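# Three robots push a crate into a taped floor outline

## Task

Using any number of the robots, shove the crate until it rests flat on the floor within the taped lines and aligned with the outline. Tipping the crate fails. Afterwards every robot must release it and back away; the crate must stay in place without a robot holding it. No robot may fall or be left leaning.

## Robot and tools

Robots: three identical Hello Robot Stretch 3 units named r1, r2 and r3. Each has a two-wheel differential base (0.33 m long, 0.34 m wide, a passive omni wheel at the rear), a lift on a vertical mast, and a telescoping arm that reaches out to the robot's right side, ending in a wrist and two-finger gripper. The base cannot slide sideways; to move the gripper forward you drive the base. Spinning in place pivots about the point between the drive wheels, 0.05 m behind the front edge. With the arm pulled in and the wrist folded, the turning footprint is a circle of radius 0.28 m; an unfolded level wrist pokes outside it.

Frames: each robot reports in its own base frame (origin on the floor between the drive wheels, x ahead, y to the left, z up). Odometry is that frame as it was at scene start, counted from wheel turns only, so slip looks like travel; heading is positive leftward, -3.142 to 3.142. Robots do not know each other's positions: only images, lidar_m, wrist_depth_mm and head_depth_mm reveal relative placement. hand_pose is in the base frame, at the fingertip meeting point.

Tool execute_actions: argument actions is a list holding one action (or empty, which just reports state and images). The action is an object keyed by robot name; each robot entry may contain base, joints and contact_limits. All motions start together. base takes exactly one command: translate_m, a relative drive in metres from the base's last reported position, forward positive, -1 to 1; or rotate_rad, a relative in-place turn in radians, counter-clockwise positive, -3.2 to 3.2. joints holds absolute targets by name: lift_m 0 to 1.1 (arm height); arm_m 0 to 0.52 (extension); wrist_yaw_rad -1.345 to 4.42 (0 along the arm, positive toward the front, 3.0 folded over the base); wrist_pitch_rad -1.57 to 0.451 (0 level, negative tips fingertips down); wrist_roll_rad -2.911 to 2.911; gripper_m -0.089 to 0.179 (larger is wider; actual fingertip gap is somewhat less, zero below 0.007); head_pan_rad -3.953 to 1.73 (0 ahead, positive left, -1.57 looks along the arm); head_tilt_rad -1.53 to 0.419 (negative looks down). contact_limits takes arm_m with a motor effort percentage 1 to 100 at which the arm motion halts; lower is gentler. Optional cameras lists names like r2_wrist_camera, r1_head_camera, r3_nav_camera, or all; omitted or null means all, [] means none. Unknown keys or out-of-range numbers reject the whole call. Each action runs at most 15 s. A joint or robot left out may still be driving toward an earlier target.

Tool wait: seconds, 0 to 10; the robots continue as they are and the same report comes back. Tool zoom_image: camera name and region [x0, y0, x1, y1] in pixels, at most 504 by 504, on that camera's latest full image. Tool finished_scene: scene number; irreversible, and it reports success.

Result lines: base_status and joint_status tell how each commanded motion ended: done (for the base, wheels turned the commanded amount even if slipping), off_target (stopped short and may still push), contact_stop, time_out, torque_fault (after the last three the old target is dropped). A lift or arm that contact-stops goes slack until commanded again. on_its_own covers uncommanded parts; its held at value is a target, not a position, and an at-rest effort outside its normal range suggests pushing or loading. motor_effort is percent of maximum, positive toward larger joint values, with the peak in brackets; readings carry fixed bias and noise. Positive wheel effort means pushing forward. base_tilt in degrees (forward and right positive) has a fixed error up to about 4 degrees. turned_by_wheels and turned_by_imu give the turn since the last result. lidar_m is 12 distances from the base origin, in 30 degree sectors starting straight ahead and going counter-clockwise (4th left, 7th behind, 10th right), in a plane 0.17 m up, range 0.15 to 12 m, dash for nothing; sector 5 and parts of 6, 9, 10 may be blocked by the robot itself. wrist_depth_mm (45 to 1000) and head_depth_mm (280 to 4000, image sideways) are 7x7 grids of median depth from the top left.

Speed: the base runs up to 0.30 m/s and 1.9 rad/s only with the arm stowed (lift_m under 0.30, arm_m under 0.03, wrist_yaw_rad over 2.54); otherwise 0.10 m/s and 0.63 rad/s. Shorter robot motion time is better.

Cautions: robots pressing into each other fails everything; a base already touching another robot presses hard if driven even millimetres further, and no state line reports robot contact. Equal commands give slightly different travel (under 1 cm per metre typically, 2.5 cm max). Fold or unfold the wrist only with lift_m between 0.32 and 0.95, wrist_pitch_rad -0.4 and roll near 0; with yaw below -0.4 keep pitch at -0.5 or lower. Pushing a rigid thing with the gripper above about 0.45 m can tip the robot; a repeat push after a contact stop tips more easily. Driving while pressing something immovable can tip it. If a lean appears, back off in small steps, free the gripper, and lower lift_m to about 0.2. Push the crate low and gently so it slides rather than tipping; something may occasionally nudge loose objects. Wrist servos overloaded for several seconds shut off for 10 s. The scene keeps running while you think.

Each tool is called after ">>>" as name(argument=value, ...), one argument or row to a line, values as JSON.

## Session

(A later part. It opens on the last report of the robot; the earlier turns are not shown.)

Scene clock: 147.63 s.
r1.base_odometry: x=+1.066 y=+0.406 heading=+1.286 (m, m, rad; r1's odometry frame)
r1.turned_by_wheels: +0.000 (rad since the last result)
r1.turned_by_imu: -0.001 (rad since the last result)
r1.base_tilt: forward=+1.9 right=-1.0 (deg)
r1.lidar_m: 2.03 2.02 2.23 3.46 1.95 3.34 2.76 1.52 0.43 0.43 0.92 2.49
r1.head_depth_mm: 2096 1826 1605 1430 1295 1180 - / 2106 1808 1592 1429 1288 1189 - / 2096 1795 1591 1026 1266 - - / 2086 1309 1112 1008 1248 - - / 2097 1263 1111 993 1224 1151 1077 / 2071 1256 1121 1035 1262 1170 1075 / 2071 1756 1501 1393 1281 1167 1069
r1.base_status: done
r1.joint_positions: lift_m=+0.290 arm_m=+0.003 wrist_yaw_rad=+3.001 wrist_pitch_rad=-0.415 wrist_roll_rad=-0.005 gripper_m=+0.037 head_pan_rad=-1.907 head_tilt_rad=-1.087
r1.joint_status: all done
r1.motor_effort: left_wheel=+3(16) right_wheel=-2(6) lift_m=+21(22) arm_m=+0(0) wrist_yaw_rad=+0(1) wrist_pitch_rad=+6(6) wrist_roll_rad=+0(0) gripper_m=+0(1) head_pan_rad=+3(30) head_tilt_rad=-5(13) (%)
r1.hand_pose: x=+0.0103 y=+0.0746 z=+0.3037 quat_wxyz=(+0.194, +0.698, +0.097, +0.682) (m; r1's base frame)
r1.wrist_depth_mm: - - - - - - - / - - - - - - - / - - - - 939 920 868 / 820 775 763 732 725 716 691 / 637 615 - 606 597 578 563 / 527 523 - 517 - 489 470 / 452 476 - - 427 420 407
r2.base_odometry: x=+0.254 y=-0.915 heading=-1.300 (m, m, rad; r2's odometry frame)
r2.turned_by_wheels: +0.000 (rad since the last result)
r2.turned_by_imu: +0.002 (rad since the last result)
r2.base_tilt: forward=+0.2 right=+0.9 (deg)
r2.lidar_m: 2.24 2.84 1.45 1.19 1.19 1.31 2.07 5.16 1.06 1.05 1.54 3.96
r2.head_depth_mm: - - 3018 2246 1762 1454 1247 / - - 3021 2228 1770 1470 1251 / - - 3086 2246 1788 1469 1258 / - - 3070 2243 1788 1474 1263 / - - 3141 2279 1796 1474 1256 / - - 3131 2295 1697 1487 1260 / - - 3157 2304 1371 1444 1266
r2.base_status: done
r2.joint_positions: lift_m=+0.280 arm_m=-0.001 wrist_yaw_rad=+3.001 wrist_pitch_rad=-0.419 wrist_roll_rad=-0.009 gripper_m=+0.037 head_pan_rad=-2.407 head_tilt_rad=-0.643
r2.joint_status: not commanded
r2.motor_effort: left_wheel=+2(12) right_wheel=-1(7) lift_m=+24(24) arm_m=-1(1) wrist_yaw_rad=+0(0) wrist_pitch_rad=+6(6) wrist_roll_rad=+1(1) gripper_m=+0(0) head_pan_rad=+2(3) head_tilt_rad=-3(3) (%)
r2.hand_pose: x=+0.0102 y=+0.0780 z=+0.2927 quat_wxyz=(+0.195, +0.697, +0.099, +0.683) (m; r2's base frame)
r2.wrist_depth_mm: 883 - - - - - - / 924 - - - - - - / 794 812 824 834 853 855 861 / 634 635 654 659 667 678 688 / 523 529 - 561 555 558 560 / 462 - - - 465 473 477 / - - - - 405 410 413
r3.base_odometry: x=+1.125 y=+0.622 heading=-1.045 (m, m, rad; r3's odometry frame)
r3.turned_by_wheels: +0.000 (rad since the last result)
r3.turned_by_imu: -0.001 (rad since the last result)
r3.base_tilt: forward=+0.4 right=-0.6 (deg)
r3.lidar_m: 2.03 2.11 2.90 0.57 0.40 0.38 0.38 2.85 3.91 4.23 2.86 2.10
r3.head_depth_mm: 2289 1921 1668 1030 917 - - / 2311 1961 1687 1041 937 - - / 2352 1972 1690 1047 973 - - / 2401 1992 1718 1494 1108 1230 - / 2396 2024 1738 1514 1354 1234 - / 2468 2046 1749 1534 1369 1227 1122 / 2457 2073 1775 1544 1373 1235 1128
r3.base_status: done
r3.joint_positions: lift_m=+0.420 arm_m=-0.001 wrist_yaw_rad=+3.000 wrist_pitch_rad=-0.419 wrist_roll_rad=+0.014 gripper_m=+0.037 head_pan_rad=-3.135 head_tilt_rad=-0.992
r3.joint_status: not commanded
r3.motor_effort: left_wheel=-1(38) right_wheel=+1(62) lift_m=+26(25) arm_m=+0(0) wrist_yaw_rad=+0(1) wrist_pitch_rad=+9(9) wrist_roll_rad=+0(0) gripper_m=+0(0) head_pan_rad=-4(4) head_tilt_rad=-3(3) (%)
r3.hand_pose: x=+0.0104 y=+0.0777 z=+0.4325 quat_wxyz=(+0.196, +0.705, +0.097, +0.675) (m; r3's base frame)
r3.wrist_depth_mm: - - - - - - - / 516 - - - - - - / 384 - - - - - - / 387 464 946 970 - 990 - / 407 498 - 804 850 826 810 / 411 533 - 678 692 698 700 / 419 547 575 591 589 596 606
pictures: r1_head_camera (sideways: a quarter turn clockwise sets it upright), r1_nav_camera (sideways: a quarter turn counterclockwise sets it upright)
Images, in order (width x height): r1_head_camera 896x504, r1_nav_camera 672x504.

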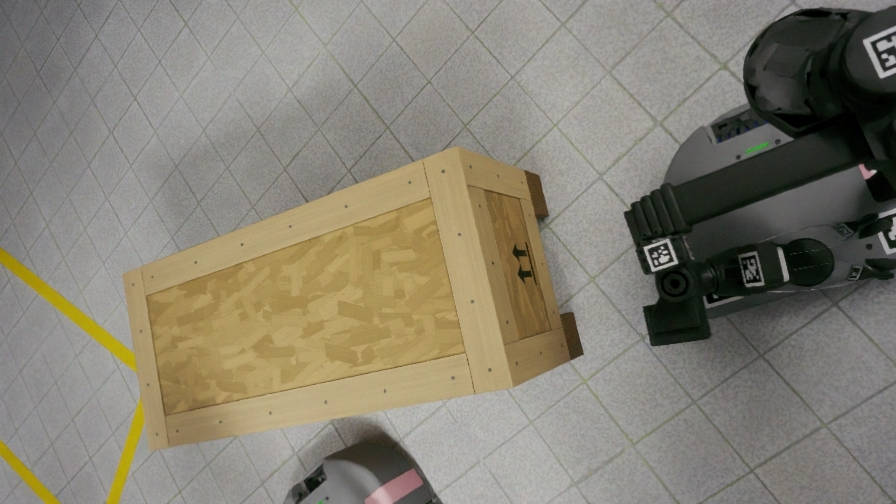

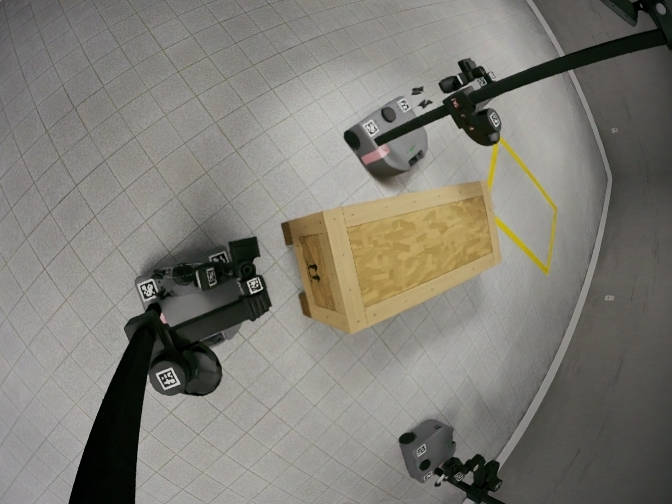

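>>> execute_actions(
  actions=[
    {"r1":{"base":{"translate_m":0.44}},"r3":{"base":{"rotate_rad":-0.45}},"r2":{"base":{"translate_m":0.3},"joints":{"head_pan_rad":-2.2}}},
  ],
  cameras=[],
)

>>> execute_actions(
  actions=[
    {"r1":{"base":{"rotate_rad":-1.66}},"r3":{"base":{"translate_m":-0.04}}},
  ],
  cameras=[],
)

>>> execute_actions(
  actions=[
    {"r1":{"base":{"translate_m":0.52}}},
  ],
  cameras=["r1_head_camera","r1_nav_camera","r2_nav_camera"],
)

Scene clock: 160.27 s.
r1.base_odometry: x=+1.190 y=+0.828 heading=+1.286 (m, m, rad; r1's odometry frame)
r1.turned_by_wheels: +0.000 (rad since the last result)
r1.turned_by_imu: -0.001 (rad since the last result)
r1.base_tilt: forward=+1.9 right=-1.0 (deg)
r1.lidar_m: 1.62 1.61 1.77 2.80 2.16 2.20 1.85 0.61 0.58 0.86 3.90 1.98
r1.head_depth_mm: 2101 1295 1121 1191 1295 1176 - / 2083 1272 1115 1103 1282 1189 - / 2092 1265 1176 1357 1284 - - / 2071 1471 1536 1418 1282 - - / 2076 1493 1396 1418 1280 1155 1077 / 1010 1061 1437 1420 1279 1166 1076 / 2061 1794 1581 1411 1277 1167 1075
r1.base_status: done
r1.joint_positions: lift_m=+0.290 arm_m=+0.003 wrist_yaw_rad=+3.001 wrist_pitch_rad=-0.415 wrist_roll_rad=-0.005 gripper_m=+0.037 head_pan_rad=-1.907 head_tilt_rad=-1.087
r1.joint_status: not commanded
r1.motor_effort: left_wheel=+3(15) right_wheel=-2(6) lift_m=+21(21) arm_m=+0(0) wrist_yaw_rad=-1(0) wrist_pitch_rad=+6(6) wrist_roll_rad=+0(0) gripper_m=+0(0) head_pan_rad=+3(2) head_tilt_rad=-5(5) (%)
r1.hand_pose: x=+0.0103 y=+0.0746 z=+0.3037 quat_wxyz=(+0.194, +0.698, +0.097, +0.682) (m; r1's base frame)
r1.wrist_depth_mm: - - - - - - - / - - - - - - - / - - - - 938 922 894 / 803 800 757 744 725 705 695 / 633 624 - 598 602 571 563 / 521 514 - 508 - 474 473 / 450 472 - - 425 421 411
r2.base_odometry: x=+0.335 y=-1.204 heading=-1.300 (m, m, rad; r2's odometry frame)
r2.turned_by_wheels: +0.000 (rad since the last result)
r2.turned_by_imu: +0.001 (rad since the last result)
r2.base_tilt: forward=+0.3 right=+0.9 (deg)
r2.lidar_m: 1.94 3.09 1.58 1.29 1.29 1.43 2.26 5.43 1.09 1.08 1.83 3.86
r2.head_depth_mm: - - 3025 2217 1763 1466 1246 / - - 3023 2241 1759 1466 1253 / - - 3040 2257 1742 1472 1251 / - - 3095 1585 1647 1480 1255 / - - 3110 1595 1528 1482 1259 / - - 2705 1605 1419 1487 1259 / 3815 - 1936 1614 1356 1436 1274
r2.base_status: done
r2.joint_positions: lift_m=+0.280 arm_m=-0.001 wrist_yaw_rad=+3.001 wrist_pitch_rad=-0.419 wrist_roll_rad=-0.009 gripper_m=+0.037 head_pan_rad=-2.207 head_tilt_rad=-0.643
r2.joint_status: all done
r2.motor_effort: left_wheel=+2(11) right_wheel=-1(7) lift_m=+24(25) arm_m=-1(1) wrist_yaw_rad=+0(0) wrist_pitch_rad=+6(6) wrist_roll_rad=+1(1) gripper_m=+0(0) head_pan_rad=+4(22) head_tilt_rad=-3(3) (%)
r2.hand_pose: x=+0.0102 y=+0.0780 z=+0.2927 quat_wxyz=(+0.195, +0.697, +0.099, +0.683) (m; r2's base frame)
r2.wrist_depth_mm: 928 - - - - - - / 984 - - - - - - / 783 807 833 838 850 871 870 / 638 641 648 663 664 677 682 / 522 526 - 561 553 549 560 / 463 - - - 466 472 479 / - - - - 407 409 411
r3.base_odometry: x=+1.125 y=+0.622 heading=-1.495 (m, m, rad; r3's odometry frame)
r3.turned_by_wheels: -0.450 (rad since the last result)
r3.turned_by_imu: -0.445 (rad since the last result)
r3.base_tilt: forward=+0.4 right=-0.6 (deg)
r3.lidar_m: 2.07 2.03 2.16 0.98 0.53 0.39 0.38 0.39 2.91 4.27 4.22 2.64
r3.head_depth_mm: 2099 1850 1660 1034 954 - - / 2259 1847 1699 1038 945 - - / 2354 1968 1715 1051 955 - - / 2372 1998 1718 1056 970 1215 - / 2409 2027 1724 1062 975 1216 - / 2437 2045 1749 1123 999 1226 1122 / 2400 2070 1765 1543 1375 1239 1126
r3.base_status: done
r3.joint_positions: lift_m=+0.420 arm_m=-0.001 wrist_yaw_rad=+3.000 wrist_pitch_rad=-0.419 wrist_roll_rad=+0.014 gripper_m=+0.037 head_pan_rad=-3.135 head_tilt_rad=-0.992
r3.joint_status: not commanded
r3.motor_effort: left_wheel=+3(6) right_wheel=-3(8) lift_m=+26(26) arm_m=+0(0) wrist_yaw_rad=+0(1) wrist_pitch_rad=+9(9) wrist_roll_rad=+0(0) gripper_m=+0(1) head_pan_rad=-4(3) head_tilt_rad=-3(5) (%)
r3.hand_pose: x=+0.0104 y=+0.0777 z=+0.4325 quat_wxyz=(+0.196, +0.705, +0.097, +0.675) (m; r3's base frame)
r3.wrist_depth_mm: - - - - - - - / - - - - - - - / 557 - - - - - - / 559 965 - 999 - 999 - / 536 777 - 806 859 811 842 / 526 672 - 684 705 713 688 / 530 587 568 586 590 593 597
pictures: none
No camera images: the call's "cameras" was empty. Leave "cameras" out to get every camera's image.

Scene clock: 162.73 s.
r1.base_odometry: x=+1.190 y=+0.828 heading=-0.374 (m, m, rad; r1's odometry frame)
r1.turned_by_wheels: -1.660 (rad since the last result)
r1.turned_by_imu: -1.658 (rad since the last result)
r1.base_tilt: forward=+1.8 right=-0.9 (deg)
r1.lidar_m: 0.86 4.58 2.09 1.64 1.62 1.72 2.54 2.18 2.16 1.85 0.65 0.58
r1.head_depth_mm: 2013 1824 1601 1434 1290 1176 - / 2083 1807 1598 1425 1286 1187 - / 2079 1813 1590 1418 1287 - - / 2074 1802 1590 1421 1282 - - / 2069 1805 1588 1418 1280 1156 1074 / 2076 1795 1579 1414 1278 1171 1074 / 2060 1784 1586 1417 1275 1166 1075
r1.base_status: done
r1.joint_positions: lift_m=+0.290 arm_m=+0.003 wrist_yaw_rad=+3.001 wrist_pitch_rad=-0.415 wrist_roll_rad=-0.005 gripper_m=+0.037 head_pan_rad=-1.906 head_tilt_rad=-1.087
r1.joint_status: not commanded
r1.motor_effort: left_wheel=+3(14) right_wheel=-2(8) lift_m=+21(22) arm_m=+0(1) wrist_yaw_rad=-1(0) wrist_pitch_rad=+6(6) wrist_roll_rad=+0(0) gripper_m=+0(0) head_pan_rad=+3(3) head_tilt_rad=-5(5) (%)
r1.hand_pose: x=+0.0103 y=+0.0745 z=+0.3037 quat_wxyz=(+0.194, +0.698, +0.097, +0.682) (m; r1's base frame)
r1.wrist_depth_mm: - - - - - - - / - - - - - - - / - - - - 931 945 888 / 799 822 774 733 724 691 694 / 648 628 - 597 600 579 563 / 532 527 - 516 - 493 471 / 451 475 - - 426 416 410
r2.base_odometry: x=+0.335 y=-1.204 heading=-1.300 (m, m, rad; r2's odometry frame)
r2.turned_by_wheels: +0.000 (rad since the last result)
r2.turned_by_imu: +0.000 (rad since the last result)
r2.base_tilt: forward=+0.3 right=+0.9 (deg)
r2.lidar_m: 1.95 3.10 1.58 1.30 1.29 1.42 2.27 5.43 1.10 1.08 3.48 3.86
r2.head_depth_mm: - - 3033 2216 1769 1454 1239 / - - 3040 2218 1768 1475 1250 / - - 3072 2265 1724 1475 1252 / - - 3118 1591 1631 1480 1257 / - - 3104 1588 1534 1482 1265 / - - 2806 1621 1422 1488 1263 / 3880 - 1806 1606 1358 1443 1265
r2.base_status: not commanded
r2.joint_positions: lift_m=+0.280 arm_m=-0.001 wrist_yaw_rad=+3.001 wrist_pitch_rad=-0.419 wrist_roll_rad=-0.009 gripper_m=+0.037 head_pan_rad=-2.207 head_tilt_rad=-0.643
r2.joint_status: not commanded
r2.motor_effort: left_wheel=+1(2) right_wheel=-1(0) lift_m=+24(24) arm_m=-1(1) wrist_yaw_rad=+0(0) wrist_pitch_rad=+6(6) wrist_roll_rad=+1(1) gripper_m=+0(1) head_pan_rad=+4(4) head_tilt_rad=-3(2) (%)
r2.hand_pose: x=+0.0102 y=+0.0780 z=+0.2927 quat_wxyz=(+0.195, +0.697, +0.099, +0.683) (m; r2's base frame)
r2.wrist_depth_mm: 950 - - - - - - / 968 - - - - - - / 790 801 825 840 858 868 867 / 639 639 659 660 667 680 681 / 526 527 - 566 551 559 554 / 461 - - - 461 468 476 / - - - - 407 410 411
r3.base_odometry: x=+1.122 y=+0.662 heading=-1.495 (m, m, rad; r3's odometry frame)
r3.turned_by_wheels: +0.000 (rad since the last result)
r3.turned_by_imu: +0.000 (rad since the last result)
r3.base_tilt: forward=+0.4 right=-0.6 (deg)
r3.lidar_m: 2.11 2.07 2.20 0.97 0.47 0.35 0.34 0.35 2.88 4.21 4.24 2.67
r3.head_depth_mm: 1760 1826 1678 1031 933 - - / 2208 1841 1703 1037 940 - - / 2376 1974 1696 1049 946 - - / 2398 2019 1725 1057 952 1201 - / 2439 2015 1725 1064 962 1198 - / 2419 2053 1743 1463 979 1211 1124 / 2396 2068 1769 1544 1374 1239 1123
r3.base_status: done
r3.joint_positions: lift_m=+0.420 arm_m=-0.001 wrist_yaw_rad=+3.000 wrist_pitch_rad=-0.419 wrist_roll_rad=+0.014 gripper_m=+0.037 head_pan_rad=-3.135 head_tilt_rad=-0.992
r3.joint_status: not commanded
r3.motor_effort: left_wheel=+3(5) right_wheel=-2(9) lift_m=+26(25) arm_m=+0(0) wrist_yaw_rad=+0(0) wrist_pitch_rad=+9(9) wrist_roll_rad=+0(0) gripper_m=+0(0) head_pan_rad=-2(4) head_tilt_rad=-4(2) (%)
r3.hand_pose: x=+0.0104 y=+0.0777 z=+0.4325 quat_wxyz=(+0.196, +0.705, +0.097, +0.675) (m; r3's base frame)
r3.wrist_depth_mm: - - - - - - - / - - - - - - - / 494 - - - - - - / 497 663 995 - - - - / 477 692 - 802 851 814 817 / 465 657 - 691 689 674 696 / 464 577 581 592 585 590 589
pictures: none
No camera images: the call's "cameras" was empty. Leave "cameras" out to get every camera's image.

Scene clock: 166.20 s.
r1.base_odometry: x=+1.674 y=+0.638 heading=-0.374 (m, m, rad; r1's odometry frame)
r1.turned_by_wheels: +0.000 (rad since the last result)
r1.turned_by_imu: -0.001 (rad since the last result)
r1.base_tilt: forward=+1.9 right=-1.0 (deg)
r1.lidar_m: 0.35 4.63 2.35 1.85 1.83 1.95 2.88 2.54 3.80 0.35 0.37 0.35
r1.head_depth_mm: 2104 1813 1598 1423 1290 1182 - / 2079 1818 1592 1429 1288 1191 - / 2087 1807 1592 1421 1288 - - / 2088 1798 1584 1423 1281 - - / 2074 1801 1583 1375 1110 1157 1077 / 2076 1782 1582 994 935 1167 1075 / 1975 1716 1581 987 920 1153 994
r1.base_status: done
r1.joint_positions: lift_m=+0.290 arm_m=+0.003 wrist_yaw_rad=+3.001 wrist_pitch_rad=-0.415 wrist_roll_rad=-0.005 gripper_m=+0.037 head_pan_rad=-1.906 head_tilt_rad=-1.087
r1.joint_status: not commanded
r1.motor_effort: left_wheel=+4(15) right_wheel=-3(6) lift_m=+21(21) arm_m=+0(0) wrist_yaw_rad=+0(0) wrist_pitch_rad=+7(6) wrist_roll_rad=+0(0) gripper_m=+0(0) head_pan_rad=+3(3) head_tilt_rad=-5(5) (%)
r1.hand_pose: x=+0.0103 y=+0.0745 z=+0.3037 quat_wxyz=(+0.194, +0.698, +0.097, +0.682) (m; r1's base frame)
r1.wrist_depth_mm: - - - - - - - / - - - - - - - / - - - - 974 945 896 / 836 762 747 747 722 706 683 / 625 629 - 600 612 581 564 / 532 517 - 512 - 481 472 / 452 464 - - 423 413 416
r2.base_odometry: x=+0.335 y=-1.204 heading=-1.300 (m, m, rad; r2's odometry frame)
r2.turned_by_wheels: +0.000 (rad since the last result)
r2.turned_by_imu: -0.001 (rad since the last result)
r2.base_tilt: forward=+0.2 right=+0.9 (deg)
r2.lidar_m: 1.94 3.06 1.58 1.30 1.29 1.43 2.27 5.39 1.10 1.08 3.48 3.83
r2.head_depth_mm: - - 3033 2234 1765 1460 1248 / - - 3086 2252 1762 1463 1247 / - - 3052 2263 1724 1475 1252 / - - 3047 1595 1648 1479 1255 / - - 3100 1601 1535 1486 1263 / - - 2847 1612 1411 1487 1268 / 3907 - 1818 1612 1359 1440 1271
r2.base_status: not commanded
r2.joint_positions: lift_m=+0.280 arm_m=-0.001 wrist_yaw_rad=+3.001 wrist_pitch_rad=-0.419 wrist_roll_rad=-0.009 gripper_m=+0.037 head_pan_rad=-2.207 head_tilt_rad=-0.643
r2.joint_status: not commanded
r2.motor_effort: left_wheel=+2(2) right_wheel=-1(1) lift_m=+24(24) arm_m=-1(1) wrist_yaw_rad=-1(0) wrist_pitch_rad=+6(6) wrist_roll_rad=+1(1) gripper_m=+0(0) head_pan_rad=+3(4) head_tilt_rad=-3(3) (%)
r2.hand_pose: x=+0.0102 y=+0.0780 z=+0.2927 quat_wxyz=(+0.195, +0.697, +0.099, +0.683) (m; r2's base frame)
r2.wrist_depth_mm: 946 - - - - - - / 973 - - - - - - / 793 791 821 838 846 850 877 / 633 638 654 664 672 677 685 / 522 526 - 566 550 556 562 / 468 - - - 462 479 479 / - - - - 402 410 410
r3.base_odometry: x=+1.122 y=+0.662 heading=-1.495 (m, m, rad; r3's odometry frame)
r3.turned_by_wheels: +0.000 (rad since the last result)
r3.turned_by_imu: -0.001 (rad since the last result)
r3.base_tilt: forward=+0.4 right=-0.6 (deg)
r3.lidar_m: 2.10 2.06 0.57 0.46 0.47 0.35 0.34 0.35 2.88 4.21 4.23 2.68
r3.head_depth_mm: 1756 1815 1675 1029 936 - - / 2220 1837 1686 1042 937 - - / 2364 1971 1707 1048 945 - - / 2363 2025 1723 1058 956 1195 - / 2395 2030 1740 1065 968 1200 - / 2416 2058 1753 1454 978 1212 1119 / 2345 2060 1761 1554 1378 1233 1123
r3.base_status: not commanded
r3.joint_positions: lift_m=+0.420 arm_m=-0.001 wrist_yaw_rad=+3.000 wrist_pitch_rad=-0.419 wrist_roll_rad=+0.014 gripper_m=+0.037 head_pan_rad=-3.135 head_tilt_rad=-0.992
r3.joint_status: not commanded
r3.motor_effort: left_wheel=+3(3) right_wheel=-2(2) lift_m=+26(26) arm_m=+0(0) wrist_yaw_rad=-1(1) wrist_pitch_rad=+9(9) wrist_roll_rad=+0(0) gripper_m=+1(1) head_pan_rad=-4(4) head_tilt_rad=-4(3) (%)
r3.hand_pose: x=+0.0104 y=+0.0777 z=+0.4325 quat_wxyz=(+0.196, +0.705, +0.097, +0.675) (m; r3's base frame)
r3.wrist_depth_mm: - - 538 - - - - / - - 541 - - - - / 499 - - 697 - - - / 491 670 695 697 - - - / 478 699 - 675 832 813 822 / 479 641 - 693 689 701 686 / 467 575 582 597 589 604 601
pictures: r1_head_camera (sideways: a quarter turn clockwise sets it upright), r1_nav_camera (sideways: a quarter turn counterclockwise sets it upright), r2_nav_camera (sideways: a quarter turn counterclockwise sets it upright)
Images, in order (width x height): r1_head_camera 896x504, r1_nav_camera 672x504, r2_nav_camera 672x504.

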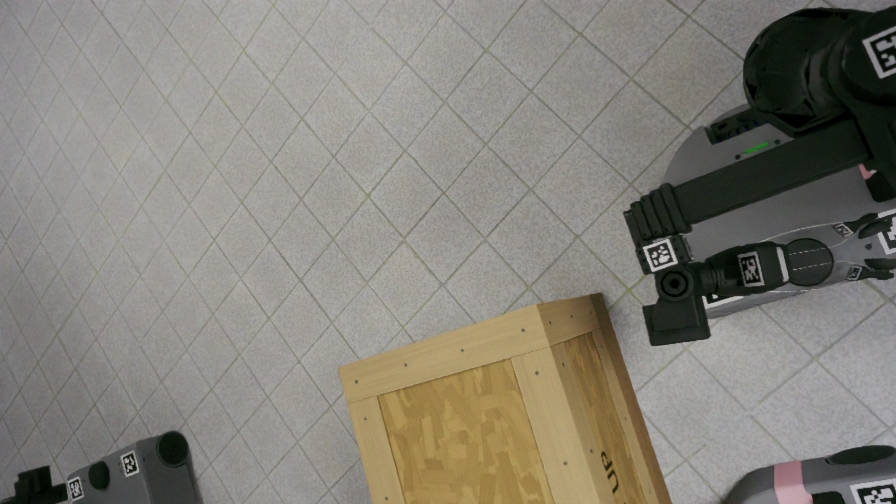

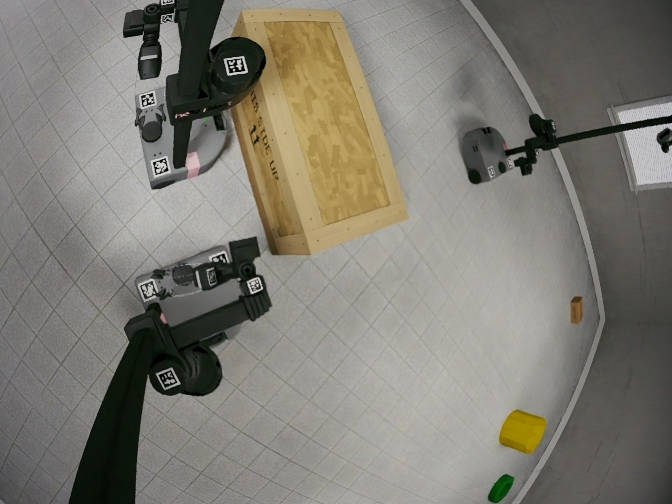

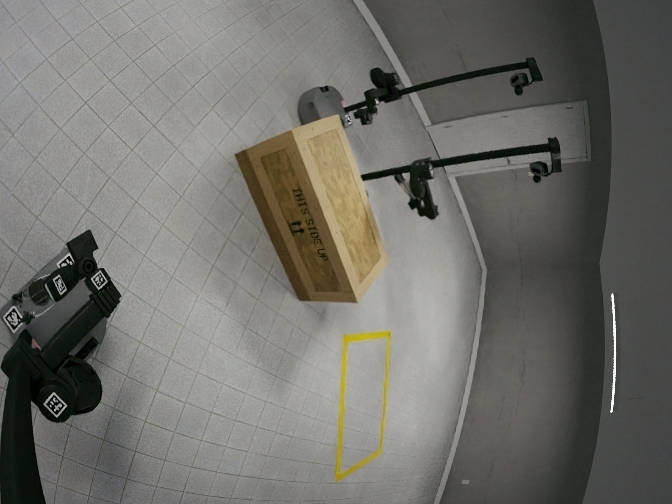

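>>> execute_actions(
  actions=[
    {"r1":{"base":{"rotate_rad":1.57},"joints":{"head_pan_rad":-3.14,"head_tilt_rad":-0.99}},"r2":{"base":{"translate_m":0.55},"joints":{"head_pan_rad":-2.9}},"r3":{"base":{"translate_m":-0.05}}},
  ],
  cameras=[],
)

>>> execute_actions(
  actions=[
    {"r1":{"base":{"translate_m":-0.05},"joints":{"lift_m":0.42}}},
  ],
  cameras=["r1_head_camera","r3_head_camera"],
)

Scene clock: 174.57 s.
r1.base_odometry: x=+1.674 y=+0.638 heading=+1.196 (m, m, rad; r1's odometry frame)
r1.turned_by_wheels: +1.570 (rad since the last result)
r1.turned_by_imu: +1.568 (rad since the last result)
r1.base_tilt: forward=+1.9 right=-1.0 (deg)
r1.lidar_m: 1.85 1.82 1.94 2.82 2.53 1.91 0.35 0.37 0.37 0.47 4.62 2.38
r1.head_depth_mm: 2525 2064 1741 1517 1342 1212 1054 / 1887 1910 1749 1512 1328 1216 1054 / 2437 1958 1742 1503 1334 - - / 2508 2045 1748 1076 970 - - / 2483 2048 1728 1057 962 1199 - / 2497 2038 1726 1053 961 1172 - / 2431 2040 1737 1050 964 1076 995
r1.base_status: done
r1.joint_positions: lift_m=+0.290 arm_m=+0.003 wrist_yaw_rad=+3.001 wrist_pitch_rad=-0.415 wrist_roll_rad=-0.005 gripper_m=+0.037 head_pan_rad=-3.133 head_tilt_rad=-0.991
r1.joint_status: all done
r1.motor_effort: left_wheel=-3(11) right_wheel=+3(12) lift_m=+21(21) arm_m=-1(1) wrist_yaw_rad=+0(1) wrist_pitch_rad=+6(6) wrist_roll_rad=+0(0) gripper_m=-1(0) head_pan_rad=-1(29) head_tilt_rad=+0(11) (%)
r1.hand_pose: x=+0.0103 y=+0.0745 z=+0.3037 quat_wxyz=(+0.194, +0.698, +0.097, +0.682) (m; r1's base frame)
r1.wrist_depth_mm: - - - - - - - / - - - - - - - / - - - - 979 900 887 / 801 788 756 743 731 710 687 / 628 623 - 610 610 566 560 / 535 528 - 512 - 484 470 / 448 462 - - 424 413 410
r2.base_odometry: x=+0.482 y=-1.734 heading=-1.300 (m, m, rad; r2's odometry frame)
r2.turned_by_wheels: +0.000 (rad since the last result)
r2.turned_by_imu: +0.003 (rad since the last result)
r2.base_tilt: forward=+0.2 right=+0.9 (deg)
r2.lidar_m: 1.40 2.82 1.81 1.49 1.48 1.63 2.60 1.46 1.23 3.30 3.28 1.45
r2.head_depth_mm: 3543 3697 2995 2217 1766 1463 1247 / - - 3044 2244 1768 1467 1248 / - - 3096 2240 1783 1470 1254 / - - 3070 2265 1788 1473 1261 / - - 3103 2284 1796 1488 1261 / - - 3121 2290 1806 1485 1264 / - - 3174 1897 1807 1496 1267
r2.base_status: done
r2.joint_positions: lift_m=+0.280 arm_m=-0.001 wrist_yaw_rad=+3.001 wrist_pitch_rad=-0.419 wrist_roll_rad=-0.009 gripper_m=+0.037 head_pan_rad=-2.893 head_tilt_rad=-0.643
r2.joint_status: all done
r2.motor_effort: left_wheel=+1(12) right_wheel=+0(7) lift_m=+24(24) arm_m=-1(1) wrist_yaw_rad=+1(0) wrist_pitch_rad=+6(6) wrist_roll_rad=+1(1) gripper_m=+0(1) head_pan_rad=-4(43) head_tilt_rad=-3(3) (%)
r2.hand_pose: x=+0.0102 y=+0.0781 z=+0.2927 quat_wxyz=(+0.195, +0.697, +0.099, +0.683) (m; r2's base frame)
r2.wrist_depth_mm: - - - - - - - / - - - - - - - / 789 797 814 845 839 857 878 / 641 636 645 660 668 673 686 / 534 527 - 565 549 554 565 / 463 - - - 466 470 473 / - - - - 404 408 411
r3.base_odometry: x=+1.118 y=+0.712 heading=-1.494 (m, m, rad; r3's odometry frame)
r3.turned_by_wheels: +0.000 (rad since the last result)
r3.turned_by_imu: -0.001 (rad since the last result)
r3.base_tilt: forward=+0.4 right=-0.5 (deg)
r3.lidar_m: 2.15 2.11 2.25 0.47 0.40 0.30 0.29 0.30 0.41 4.15 4.26 2.78
r3.head_depth_mm: 2276 1942 1666 1029 923 - - / 2329 1965 1698 1040 940 - - / 2356 1977 1704 1049 947 - - / 2367 1991 1716 1056 941 1044 - / 2417 2012 1736 1064 945 1055 - / 2403 2050 1746 1486 951 1193 1122 / 2342 2061 1771 1561 1379 1231 1129
r3.base_status: done
r3.joint_positions: lift_m=+0.420 arm_m=-0.001 wrist_yaw_rad=+3.000 wrist_pitch_rad=-0.419 wrist_roll_rad=+0.014 gripper_m=+0.037 head_pan_rad=-3.135 head_tilt_rad=-0.992
r3.joint_status: not commanded
r3.motor_effort: left_wheel=+3(4) right_wheel=-2(9) lift_m=+26(26) arm_m=+0(0) wrist_yaw_rad=+0(0) wrist_pitch_rad=+9(9) wrist_roll_rad=+0(0) gripper_m=+0(1) head_pan_rad=-3(3) head_tilt_rad=-3(3) (%)
r3.hand_pose: x=+0.0104 y=+0.0777 z=+0.4325 quat_wxyz=(+0.196, +0.705, +0.097, +0.675) (m; r3's base frame)
r3.wrist_depth_mm: - - 349 352 - - - / 515 - - 379 - - - / 424 - - 836 - - - / 414 565 714 733 - 982 - / 406 598 - 560 854 817 832 / 400 596 - 595 696 701 700 / 399 544 580 591 605 589 588
pictures: none
No camera images: the call's "cameras" was empty. Leave "cameras" out to get every camera's image.

Scene clock: 176.57 s.
r1.base_odometry: x=+1.656 y=+0.591 heading=+1.196 (m, m, rad; r1's odometry frame)
r1.turned_by_wheels: +0.000 (rad since the last result)
r1.turned_by_imu: +0.000 (rad since the last result)
r1.base_tilt: forward=+1.8 right=-1.0 (deg)
r1.lidar_m: 1.90 1.87 1.99 2.89 2.50 1.86 0.30 0.32 0.36 0.35 4.65 2.44
r1.head_depth_mm: 2485 2067 1739 1511 1340 1216 1055 / 1667 1887 1731 1501 1335 - 1048 / 2485 1962 1740 1505 1356 - - / 2498 2050 1746 1073 946 - - / 2501 2069 1724 1055 929 1108 - / 2488 2045 1741 1054 931 1158 - / 2405 2039 1739 1054 925 1055 969
r1.base_status: done
r1.joint_positions: lift_m=+0.420 arm_m=+0.003 wrist_yaw_rad=+3.001 wrist_pitch_rad=-0.415 wrist_roll_rad=-0.005 gripper_m=+0.037 head_pan_rad=-3.133 head_tilt_rad=-0.991
r1.joint_status: all done
r1.motor_effort: left_wheel=-2(15) right_wheel=+2(7) lift_m=+40(42) arm_m=-1(1) wrist_yaw_rad=-1(1) wrist_pitch_rad=+6(6) wrist_roll_rad=+0(0) gripper_m=+0(0) head_pan_rad=-2(1) head_tilt_rad=-1(1) (%)
r1.hand_pose: x=+0.0103 y=+0.0745 z=+0.4329 quat_wxyz=(+0.194, +0.698, +0.097, +0.682) (m; r1's base frame)
r1.wrist_depth_mm: - - - - - - - / - - - - - - - / - - - - - - - / - - - - 940 884 874 / 828 811 - 754 766 735 729 / 691 688 - 641 - 623 604 / 587 584 - 564 545 539 533
r2.base_odometry: x=+0.482 y=-1.734 heading=-1.300 (m, m, rad; r2's odometry frame)
r2.turned_by_wheels: +0.000 (rad since the last result)
r2.turned_by_imu: +0.000 (rad since the last result)
r2.base_tilt: forward=+0.2 right=+1.0 (deg)
r2.lidar_m: 1.40 2.81 1.81 1.48 1.48 1.63 2.61 1.46 1.23 3.31 3.30 1.44
r2.head_depth_mm: 3506 3682 3012 2228 1766 1465 1247 / - - 3013 2268 1776 1472 1252 / - - 3088 2266 1777 1472 1252 / - - 3081 2270 1782 1480 1258 / - - 3119 2273 1795 1473 1259 / - - 3149 2273 1800 1487 1270 / - - 3194 1916 1806 1491 1272
r2.base_status: not commanded
r2.joint_positions: lift_m=+0.280 arm_m=-0.001 wrist_yaw_rad=+3.001 wrist_pitch_rad=-0.419 wrist_roll_rad=-0.009 gripper_m=+0.037 head_pan_rad=-2.893 head_tilt_rad=-0.643
r2.joint_status: not commanded
r2.motor_effort: left_wheel=+1(1) right_wheel=+0(0) lift_m=+24(24) arm_m=-1(1) wrist_yaw_rad=-1(1) wrist_pitch_rad=+6(6) wrist_roll_rad=+1(1) gripper_m=+0(0) head_pan_rad=-4(5) head_tilt_rad=-2(3) (%)
r2.hand_pose: x=+0.0102 y=+0.0781 z=+0.2927 quat_wxyz=(+0.195, +0.697, +0.099, +0.683) (m; r2's base frame)
r2.wrist_depth_mm: - - - - - - - / - - - - - - - / 797 809 823 845 847 862 880 / 645 634 647 657 662 675 690 / 529 529 - 564 552 554 558 / 466 - - - 460 469 478 / - - - - 404 413 409
r3.base_odometry: x=+1.118 y=+0.712 heading=-1.494 (m, m, rad; r3's odometry frame)
r3.turned_by_wheels: +0.000 (rad since the last result)
r3.turned_by_imu: +0.000 (rad since the last result)
r3.base_tilt: forward=+0.4 right=-0.5 (deg)
r3.lidar_m: 2.15 2.11 2.25 0.46 0.40 0.30 0.29 0.30 0.41 4.13 4.26 2.78
r3.head_depth_mm: 2301 1943 1685 1029 923 - - / 2327 1954 1689 1040 938 - - / 2337 1974 1699 1043 942 - - / 2385 2011 1728 1059 939 1045 - / 2435 2012 1731 1063 948 1058 - / 2357 2038 1755 1488 957 1194 1123 / 2353 2048 1760 1543 1370 1238 1127
r3.base_status: not commanded
r3.joint_positions: lift_m=+0.420 arm_m=-0.001 wrist_yaw_rad=+3.000 wrist_pitch_rad=-0.419 wrist_roll_rad=+0.014 gripper_m=+0.037 head_pan_rad=-3.135 head_tilt_rad=-0.992
r3.joint_status: not commanded
r3.motor_effort: left_wheel=+2(3) right_wheel=-3(2) lift_m=+26(26) arm_m=+0(0) wrist_yaw_rad=-1(1) wrist_pitch_rad=+9(9) wrist_roll_rad=+0(0) gripper_m=+1(0) head_pan_rad=-4(4) head_tilt_rad=-3(3) (%)
r3.hand_pose: x=+0.0104 y=+0.0777 z=+0.4325 quat_wxyz=(+0.196, +0.705, +0.097, +0.675) (m; r3's base frame)
r3.wrist_depth_mm: - - - - - - - / 517 - - - - - - / 428 - - - - - - / 414 570 712 911 - - - / 410 588 - 591 826 818 842 / 406 592 - 617 680 686 701 / 396 550 581 586 597 600 596
pictures: r1_head_camera (sideways: a quarter turn clockwise sets it upright), r3_head_camera (sideways: a quarter turn clockwise sets it upright)
Images, in order (width x height): r1_head_camera 896x504, r3_head_camera 896x504.

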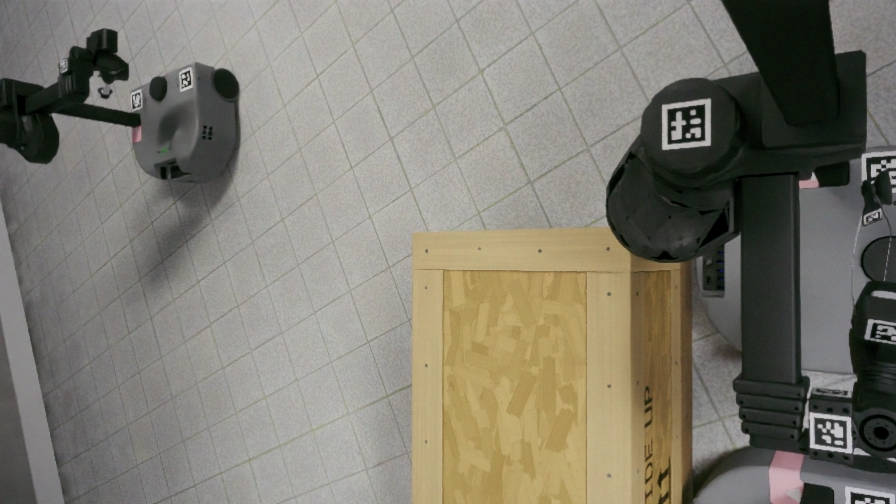

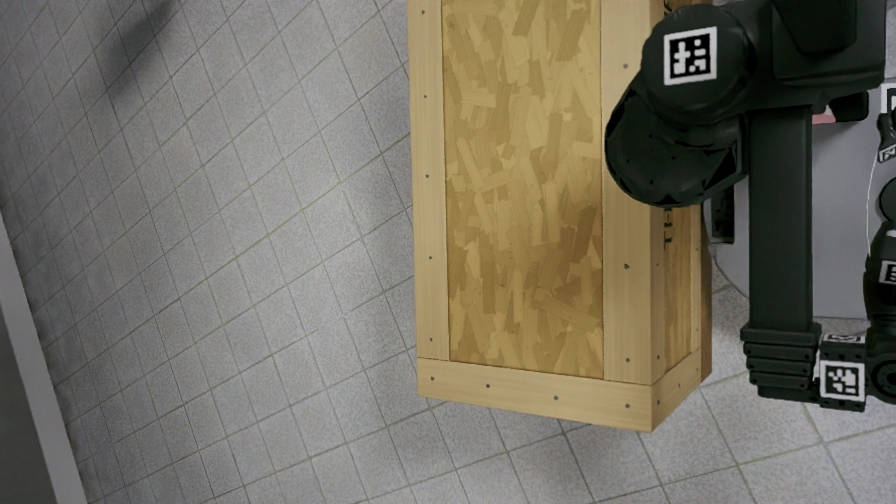

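>>> execute_actions(
  actions=[
    {"r1":{"base":{"translate_m":-0.42}},"r2":{"base":{"translate_m":0.35}},"r3":{"base":{"translate_m":-0.36}}},
  ],
  cameras=["r1_head_camera","r3_head_camera"],
)

Scene clock: 186.17 s.
r1.base_odometry: x=+1.502 y=+0.201 heading=+1.195 (m, m, rad; r1's odometry frame)
r1.turned_by_wheels: -0.001 (rad since the last result)
r1.turned_by_imu: -0.001 (rad since the last result)
r1.base_tilt: forward=+1.9 right=-1.0 (deg)
r1.lidar_m: 2.28 2.24 2.39 3.46 3.90 1.65 0.27 0.27 0.31 0.34 0.34 2.94
r1.head_depth_mm: 2521 2080 1689 1517 1342 1216 1056 / 2526 2072 1739 1522 1335 - 1046 / 2510 2053 1757 1506 1352 - - / 2425 2046 1746 1506 971 - - / 2358 2051 1734 1053 932 916 - / 2299 2048 1743 1052 931 870 - / 2215 2046 1728 1499 928 864 1077
r1.base_status: translate_m off_target (by the wheels' count: -0.4198 of -0.4200)
r1.joint_positions: lift_m=+0.420 arm_m=+0.003 wrist_yaw_rad=+3.001 wrist_pitch_rad=-0.415 wrist_roll_rad=-0.005 gripper_m=+0.037 head_pan_rad=-3.134 head_tilt_rad=-0.989
r1.joint_status: not commanded
r1.on_its_own: left_wheel is at rest, and its effort (-47) is outside its rest range (-18 to +18)
r1.motor_effort: left_wheel=-47(63) right_wheel=-13(38) lift_m=+40(40) arm_m=+0(1) wrist_yaw_rad=+0(2) wrist_pitch_rad=+6(6) wrist_roll_rad=+0(0) gripper_m=+0(0) head_pan_rad=-1(1) head_tilt_rad=-1(1) (%)
r1.hand_pose: x=+0.0103 y=+0.0745 z=+0.4330 quat_wxyz=(+0.194, +0.698, +0.097, +0.682) (m; r1's base frame)
r1.wrist_depth_mm: - - - - - - - / - - - - - - - / - - - - - - - / - - - - 936 900 863 / 813 787 - 775 799 745 716 / 672 683 - 640 - 637 622 / 582 588 - 545 557 547 545
r2.base_odometry: x=+0.576 y=-2.072 heading=-1.300 (m, m, rad; r2's odometry frame)
r2.turned_by_wheels: +0.000 (rad since the last result)
r2.turned_by_imu: +0.001 (rad since the last result)
r2.base_tilt: forward=+0.2 right=+0.9 (deg)
r2.lidar_m: 1.05 2.48 1.95 1.60 1.60 1.77 2.82 1.22 1.36 3.19 3.17 1.06
r2.head_depth_mm: 3855 3931 3027 2227 1767 1457 1247 / - - 3026 2255 1767 1470 1250 / - - 3047 2248 1784 1476 1255 / - - 3098 2263 1792 1478 1265 / - - 3113 2193 1808 1480 1261 / - - 3124 1739 1693 1491 1265 / - - 3151 1611 1577 1501 1263
r2.base_status: done
r2.joint_positions: lift_m=+0.280 arm_m=-0.001 wrist_yaw_rad=+3.001 wrist_pitch_rad=-0.419 wrist_roll_rad=-0.009 gripper_m=+0.037 head_pan_rad=-2.893 head_tilt_rad=-0.643
r2.joint_status: not commanded
r2.motor_effort: left_wheel=+1(11) right_wheel=+0(7) lift_m=+24(24) arm_m=-1(2) wrist_yaw_rad=+0(0) wrist_pitch_rad=+6(6) wrist_roll_rad=+1(1) gripper_m=-1(1) head_pan_rad=-4(3) head_tilt_rad=-3(3) (%)
r2.hand_pose: x=+0.0102 y=+0.0781 z=+0.2927 quat_wxyz=(+0.195, +0.697, +0.099, +0.683) (m; r2's base frame)
r2.wrist_depth_mm: - - - - - - - / - - - - - - - / 792 798 821 836 848 851 889 / 633 643 652 657 663 674 683 / 525 531 - 561 548 556 563 / 460 - - - 466 464 475 / - - - - 399 408 411
r3.base_odometry: x=+1.091 y=+1.071 heading=-1.494 (m, m, rad; r3's odometry frame)
r3.turned_by_wheels: +0.000 (rad since the last result)
r3.turned_by_imu: +0.033 (rad since the last result)
r3.base_tilt: forward=+0.4 right=-0.5 (deg)
r3.lidar_m: 2.36 2.33 2.51 0.47 0.47 0.32 0.28 0.28 0.33 3.97 4.38 2.94
r3.head_depth_mm: 2274 1933 1666 1034 945 - - / 2305 1962 1696 1040 937 - - / 2353 1988 1699 1047 942 - - / 2346 2004 1710 1055 938 965 - / 2275 2021 1741 1058 945 946 - / 2251 2044 1743 1067 953 897 1123 / 2197 2043 1768 1541 1357 1229 1129
r3.base_status: done
r3.joint_positions: lift_m=+0.420 arm_m=-0.001 wrist_yaw_rad=+3.000 wrist_pitch_rad=-0.418 wrist_roll_rad=+0.014 gripper_m=+0.037 head_pan_rad=-3.135 head_tilt_rad=-0.993
r3.joint_status: not commanded
r3.motor_effort: left_wheel=+0(92) right_wheel=+1(81) lift_m=+25(26) arm_m=+0(0) wrist_yaw_rad=+0(1) wrist_pitch_rad=+9(9) wrist_roll_rad=+0(0) gripper_m=+0(0) head_pan_rad=-3(3) head_tilt_rad=-3(2) (%)
r3.hand_pose: x=+0.0104 y=+0.0777 z=+0.4327 quat_wxyz=(+0.196, +0.705, +0.096, +0.675) (m; r3's base frame)
r3.wrist_depth_mm: - - - - - - - / - - - - - - - / - - - - - - - / 641 689 753 998 - - - / 544 561 - 808 843 832 824 / 520 523 - 689 675 683 682 / 517 568 583 594 599 596 600
pictures: r1_head_camera (sideways: a quarter turn clockwise sets it upright), r3_head_camera (sideways: a quarter turn clockwise sets it upright)
Images, in order (width x height): r1_head_camera 896x504, r3_head_camera 896x504.

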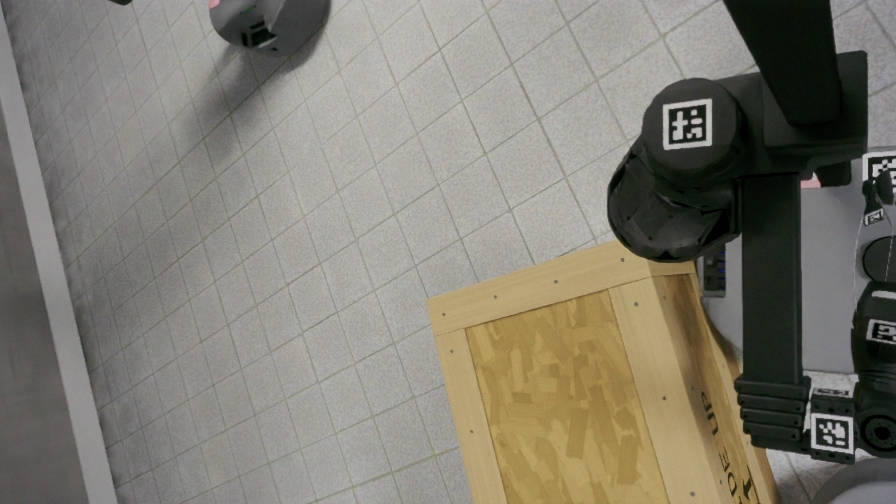

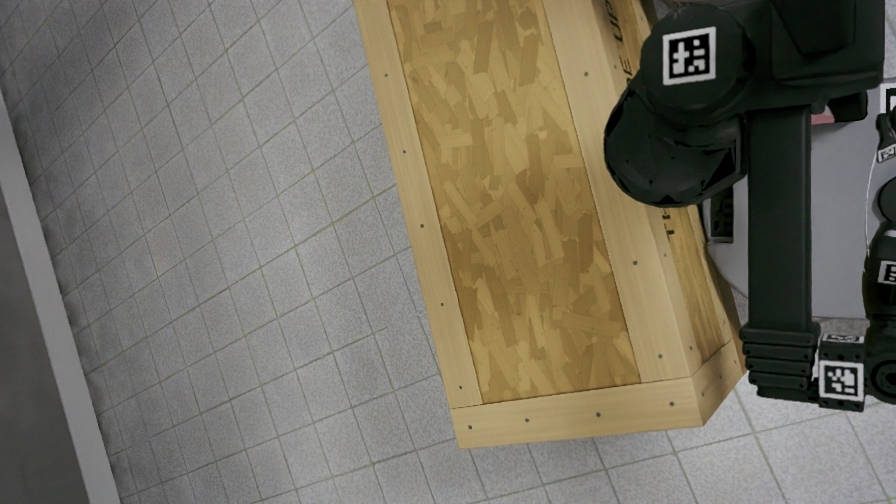

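>>> execute_actions(
  actions=[
    {"r1":{"base":{"translate_m":0.05}},"r3":{"base":{"translate_m":0.05}}},
  ],
  cameras=[],
)

>>> execute_actions(
  actions=[
    {"r1":{"base":{"rotate_rad":0.31}},"r3":{"base":{"rotate_rad":0.28}}},
  ],
  cameras=["r1_head_camera","r3_head_camera"],
)

Scene clock: 199.00 s.
r1.base_odometry: x=+1.520 y=+0.247 heading=+1.195 (m, m, rad; r1's odometry frame)
r1.turned_by_wheels: +0.000 (rad since the last result)
r1.turned_by_imu: +0.000 (rad since the last result)
r1.base_tilt: forward=+1.8 right=-1.0 (deg)
r1.lidar_m: 2.24 2.20 2.34 3.40 3.92 1.69 0.32 0.32 0.37 0.34 0.34 2.87
r1.head_depth_mm: 2522 2068 1703 1520 1338 1209 1057 / 2519 2061 1748 1516 1336 - 1049 / 2521 2067 1745 1515 1358 - - / 2434 2052 1751 1513 963 - - / 2371 2046 1740 1054 932 1090 - / 2316 2042 1737 1054 931 1028 - / 2248 2046 1737 1051 930 962 1063
r1.base_status: done
r1.joint_positions: lift_m=+0.420 arm_m=+0.003 wrist_yaw_rad=+3.001 wrist_pitch_rad=-0.415 wrist_roll_rad=-0.005 gripper_m=+0.037 head_pan_rad=-3.134 head_tilt_rad=-0.989
r1.joint_status: not commanded
r1.motor_effort: left_wheel=+0(35) right_wheel=+0(11) lift_m=+39(39) arm_m=-1(1) wrist_yaw_rad=+0(0) wrist_pitch_rad=+6(6) wrist_roll_rad=+0(0) gripper_m=-1(0) head_pan_rad=-1(2) head_tilt_rad=-1(1) (%)
r1.hand_pose: x=+0.0103 y=+0.0745 z=+0.4330 quat_wxyz=(+0.194, +0.698, +0.097, +0.682) (m; r1's base frame)
r1.wrist_depth_mm: - - - - - - - / - - - - - - - / - - - - - - - / - - - - 930 940 897 / 840 804 - 781 792 745 731 / 694 671 - 660 - 635 617 / 584 578 - 557 556 541 532
r2.base_odometry: x=+0.576 y=-2.072 heading=-1.300 (m, m, rad; r2's odometry frame)
r2.turned_by_wheels: +0.000 (rad since the last result)
r2.turned_by_imu: -0.001 (rad since the last result)
r2.base_tilt: forward=+0.2 right=+0.9 (deg)
r2.lidar_m: 1.05 2.48 1.95 1.60 1.60 1.77 2.83 1.22 1.36 3.19 3.18 1.06
r2.head_depth_mm: 3836 3928 3011 2231 1761 1461 1246 / - - 3035 2234 1776 1472 1247 / - - 3034 2245 1779 1477 1252 / - - 3043 2262 1783 1485 1259 / - - 3146 2188 1798 1483 1260 / - - 3158 1733 1695 1488 1266 / - - 3143 1611 1563 1496 1265
r2.base_status: not commanded
r2.joint_positions: lift_m=+0.280 arm_m=-0.001 wrist_yaw_rad=+3.001 wrist_pitch_rad=-0.419 wrist_roll_rad=-0.009 gripper_m=+0.037 head_pan_rad=-2.893 head_tilt_rad=-0.643
r2.joint_status: not commanded
r2.motor_effort: left_wheel=+1(0) right_wheel=+1(0) lift_m=+25(24) arm_m=-1(1) wrist_yaw_rad=+0(1) wrist_pitch_rad=+6(6) wrist_roll_rad=+1(1) gripper_m=+0(0) head_pan_rad=-4(4) head_tilt_rad=-3(3) (%)
r2.hand_pose: x=+0.0102 y=+0.0781 z=+0.2927 quat_wxyz=(+0.195, +0.697, +0.099, +0.683) (m; r2's base frame)
r2.wrist_depth_mm: - - - - - - - / - - - - - - - / 798 804 822 823 851 867 865 / 630 638 647 659 667 676 685 / 526 531 - 560 554 558 559 / 457 - - - 467 468 477 / - - - - 406 410 414
r3.base_odometry: x=+1.095 y=+1.021 heading=-1.494 (m, m, rad; r3's odometry frame)
r3.turned_by_wheels: +0.000 (rad since the last result)
r3.turned_by_imu: -0.001 (rad since the last result)
r3.base_tilt: forward=+0.4 right=-0.6 (deg)
r3.lidar_m: 2.30 2.28 2.46 0.47 0.47 0.38 0.33 0.33 0.39 4.06 4.35 2.89
r3.head_depth_mm: 2280 1925 1662 1029 968 - - / 2322 1944 1684 1040 949 - - / 2367 1965 1698 1048 945 - - / 2401 1998 1722 1056 942 1139 - / 2320 2014 1736 1067 948 1115 - / 2275 2051 1746 1070 951 1192 1120 / 2243 2062 1766 1544 1376 1231 1124
r3.base_status: done
r3.joint_positions: lift_m=+0.420 arm_m=-0.001 wrist_yaw_rad=+3.000 wrist_pitch_rad=-0.418 wrist_roll_rad=+0.014 gripper_m=+0.037 head_pan_rad=-3.135 head_tilt_rad=-0.993
r3.joint_status: not commanded
r3.motor_effort: left_wheel=+0(5) right_wheel=+0(7) lift_m=+25(25) arm_m=+0(0) wrist_yaw_rad=-1(0) wrist_pitch_rad=+9(9) wrist_roll_rad=+0(0) gripper_m=+0(1) head_pan_rad=-4(4) head_tilt_rad=-4(4) (%)
r3.hand_pose: x=+0.0104 y=+0.0777 z=+0.4327 quat_wxyz=(+0.196, +0.705, +0.096, +0.675) (m; r3's base frame)
r3.wrist_depth_mm: - - - - - - - / - - - - - - - / - - - - - - - / 962 681 789 - - - - / 612 560 - 823 871 818 818 / 582 513 - 685 693 673 696 / 570 571 588 590 591 600 593
pictures: none
No camera images: the call's "cameras" was empty. Leave "cameras" out to get every camera's image.

Scene clock: 200.47 s.
r1.base_odometry: x=+1.520 y=+0.247 heading=+1.505 (m, m, rad; r1's odometry frame)
r1.turned_by_wheels: +0.310 (rad since the last result)
r1.turned_by_imu: +0.311 (rad since the last result)
r1.base_tilt: forward=+1.9 right=-1.0 (deg)
r1.lidar_m: 2.19 2.22 2.77 2.29 1.69 0.33 0.32 0.34 0.47 0.35 3.65 2.39
r1.head_depth_mm: 2375 2064 1749 1512 1334 1214 1052 / 2374 2053 1745 1520 1337 - 1045 / 2342 2059 1756 1097 965 - - / 2309 2056 1735 1056 934 - - / 2287 2056 1733 1057 932 1163 - / 2268 2053 1742 1052 937 1175 - / 2248 2031 1726 1056 941 1128 971
r1.base_status: done
r1.joint_positions: lift_m=+0.420 arm_m=+0.003 wrist_yaw_rad=+3.001 wrist_pitch_rad=-0.415 wrist_roll_rad=-0.005 gripper_m=+0.037 head_pan_rad=-3.134 head_tilt_rad=-0.989
r1.joint_status: not commanded
r1.motor_effort: left_wheel=-2(9) right_wheel=+3(7) lift_m=+39(39) arm_m=-1(1) wrist_yaw_rad=-1(0) wrist_pitch_rad=+6(6) wrist_roll_rad=+0(0) gripper_m=+0(0) head_pan_rad=-1(2) head_tilt_rad=-1(1) (%)
r1.hand_pose: x=+0.0103 y=+0.0745 z=+0.4330 quat_wxyz=(+0.194, +0.698, +0.097, +0.682) (m; r1's base frame)
r1.wrist_depth_mm: - - - - - - - / - - - - - - - / - - - - - - - / - - - - 967 896 889 / 820 809 - 785 777 734 739 / 682 674 - 657 - 623 610 / 581 578 - 570 549 544 538
r2.base_odometry: x=+0.576 y=-2.072 heading=-1.300 (m, m, rad; r2's odometry frame)
r2.turned_by_wheels: +0.000 (rad since the last result)
r2.turned_by_imu: +0.000 (rad since the last result)
r2.base_tilt: forward=+0.2 right=+1.0 (deg)
r2.lidar_m: 1.06 2.48 1.95 1.60 1.59 1.77 2.83 1.22 1.37 3.20 3.18 1.06
r2.head_depth_mm: 3801 3926 3021 2225 1755 1463 1242 / - - 3033 2245 1785 1462 1253 / - - 3047 2254 1786 1476 1254 / - - 3100 2260 1789 1478 1262 / - - 3123 2193 1806 1477 1264 / - - 3126 1735 1697 1490 1268 / - - 3119 1610 1573 1495 1275
r2.base_status: not commanded
r2.joint_positions: lift_m=+0.280 arm_m=-0.001 wrist_yaw_rad=+3.001 wrist_pitch_rad=-0.419 wrist_roll_rad=-0.009 gripper_m=+0.037 head_pan_rad=-2.893 head_tilt_rad=-0.643
r2.joint_status: not commanded
r2.motor_effort: left_wheel=+1(0) right_wheel=+1(0) lift_m=+24(24) arm_m=-1(1) wrist_yaw_rad=+0(0) wrist_pitch_rad=+6(6) wrist_roll_rad=+1(1) gripper_m=+0(1) head_pan_rad=-5(4) head_tilt_rad=-3(2) (%)
r2.hand_pose: x=+0.0102 y=+0.0781 z=+0.2927 quat_wxyz=(+0.195, +0.697, +0.099, +0.683) (m; r2's base frame)
r2.wrist_depth_mm: - - - - - - - / - - - - - - - / 806 805 822 826 849 862 885 / 631 637 655 662 665 674 683 / 523 531 - 560 551 556 559 / 460 - - - 465 467 471 / - - - - 403 410 412
r3.base_odometry: x=+1.095 y=+1.021 heading=-1.215 (m, m, rad; r3's odometry frame)
r3.turned_by_wheels: +0.280 (rad since the last result)
r3.turned_by_imu: +0.276 (rad since the last result)
r3.base_tilt: forward=+0.4 right=-0.6 (deg)
r3.lidar_m: 2.28 2.31 2.89 0.47 0.45 0.34 0.33 0.35 3.17 4.36 3.75 2.45
r3.head_depth_mm: 2299 1931 1668 1032 925 - - / 2286 1948 1684 1042 938 - - / 2277 1975 1692 1042 947 - - / 2281 1999 1713 1057 950 1201 - / 2272 2019 1726 1100 976 1222 - / 2258 2038 1746 1528 1364 1228 1125 / 2276 2069 1774 1546 1377 1236 1126
r3.base_status: done
r3.joint_positions: lift_m=+0.420 arm_m=-0.001 wrist_yaw_rad=+3.000 wrist_pitch_rad=-0.418 wrist_roll_rad=+0.014 gripper_m=+0.037 head_pan_rad=-3.135 head_tilt_rad=-0.993
r3.joint_status: not commanded
r3.motor_effort: left_wheel=-2(6) right_wheel=+3(7) lift_m=+25(25) arm_m=+0(0) wrist_yaw_rad=-1(0) wrist_pitch_rad=+9(9) wrist_roll_rad=+0(0) gripper_m=+0(0) head_pan_rad=-3(3) head_tilt_rad=-3(3) (%)
r3.hand_pose: x=+0.0104 y=+0.0777 z=+0.4327 quat_wxyz=(+0.196, +0.705, +0.096, +0.675) (m; r3's base frame)
r3.wrist_depth_mm: - - - - - - - / 517 - - - - - - / 478 - - - - - - / 458 638 713 972 989 - - / 461 619 - 670 832 831 833 / 458 646 - 639 687 701 707 / 446 576 582 591 600 598 602
pictures: r1_head_camera (sideways: a quarter turn clockwise sets it upright), r3_head_camera (sideways: a quarter turn clockwise sets it upright)
Images, in order (width x height): r1_head_camera 896x504, r3_head_camera 896x504.

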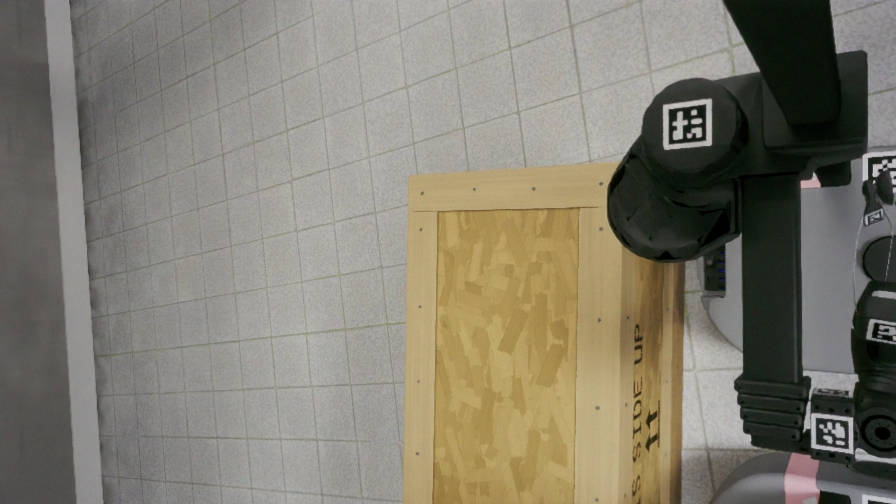

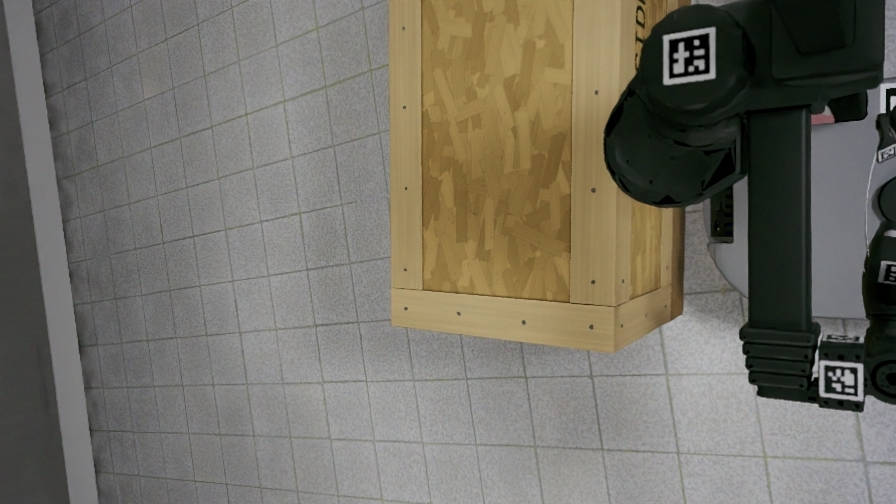

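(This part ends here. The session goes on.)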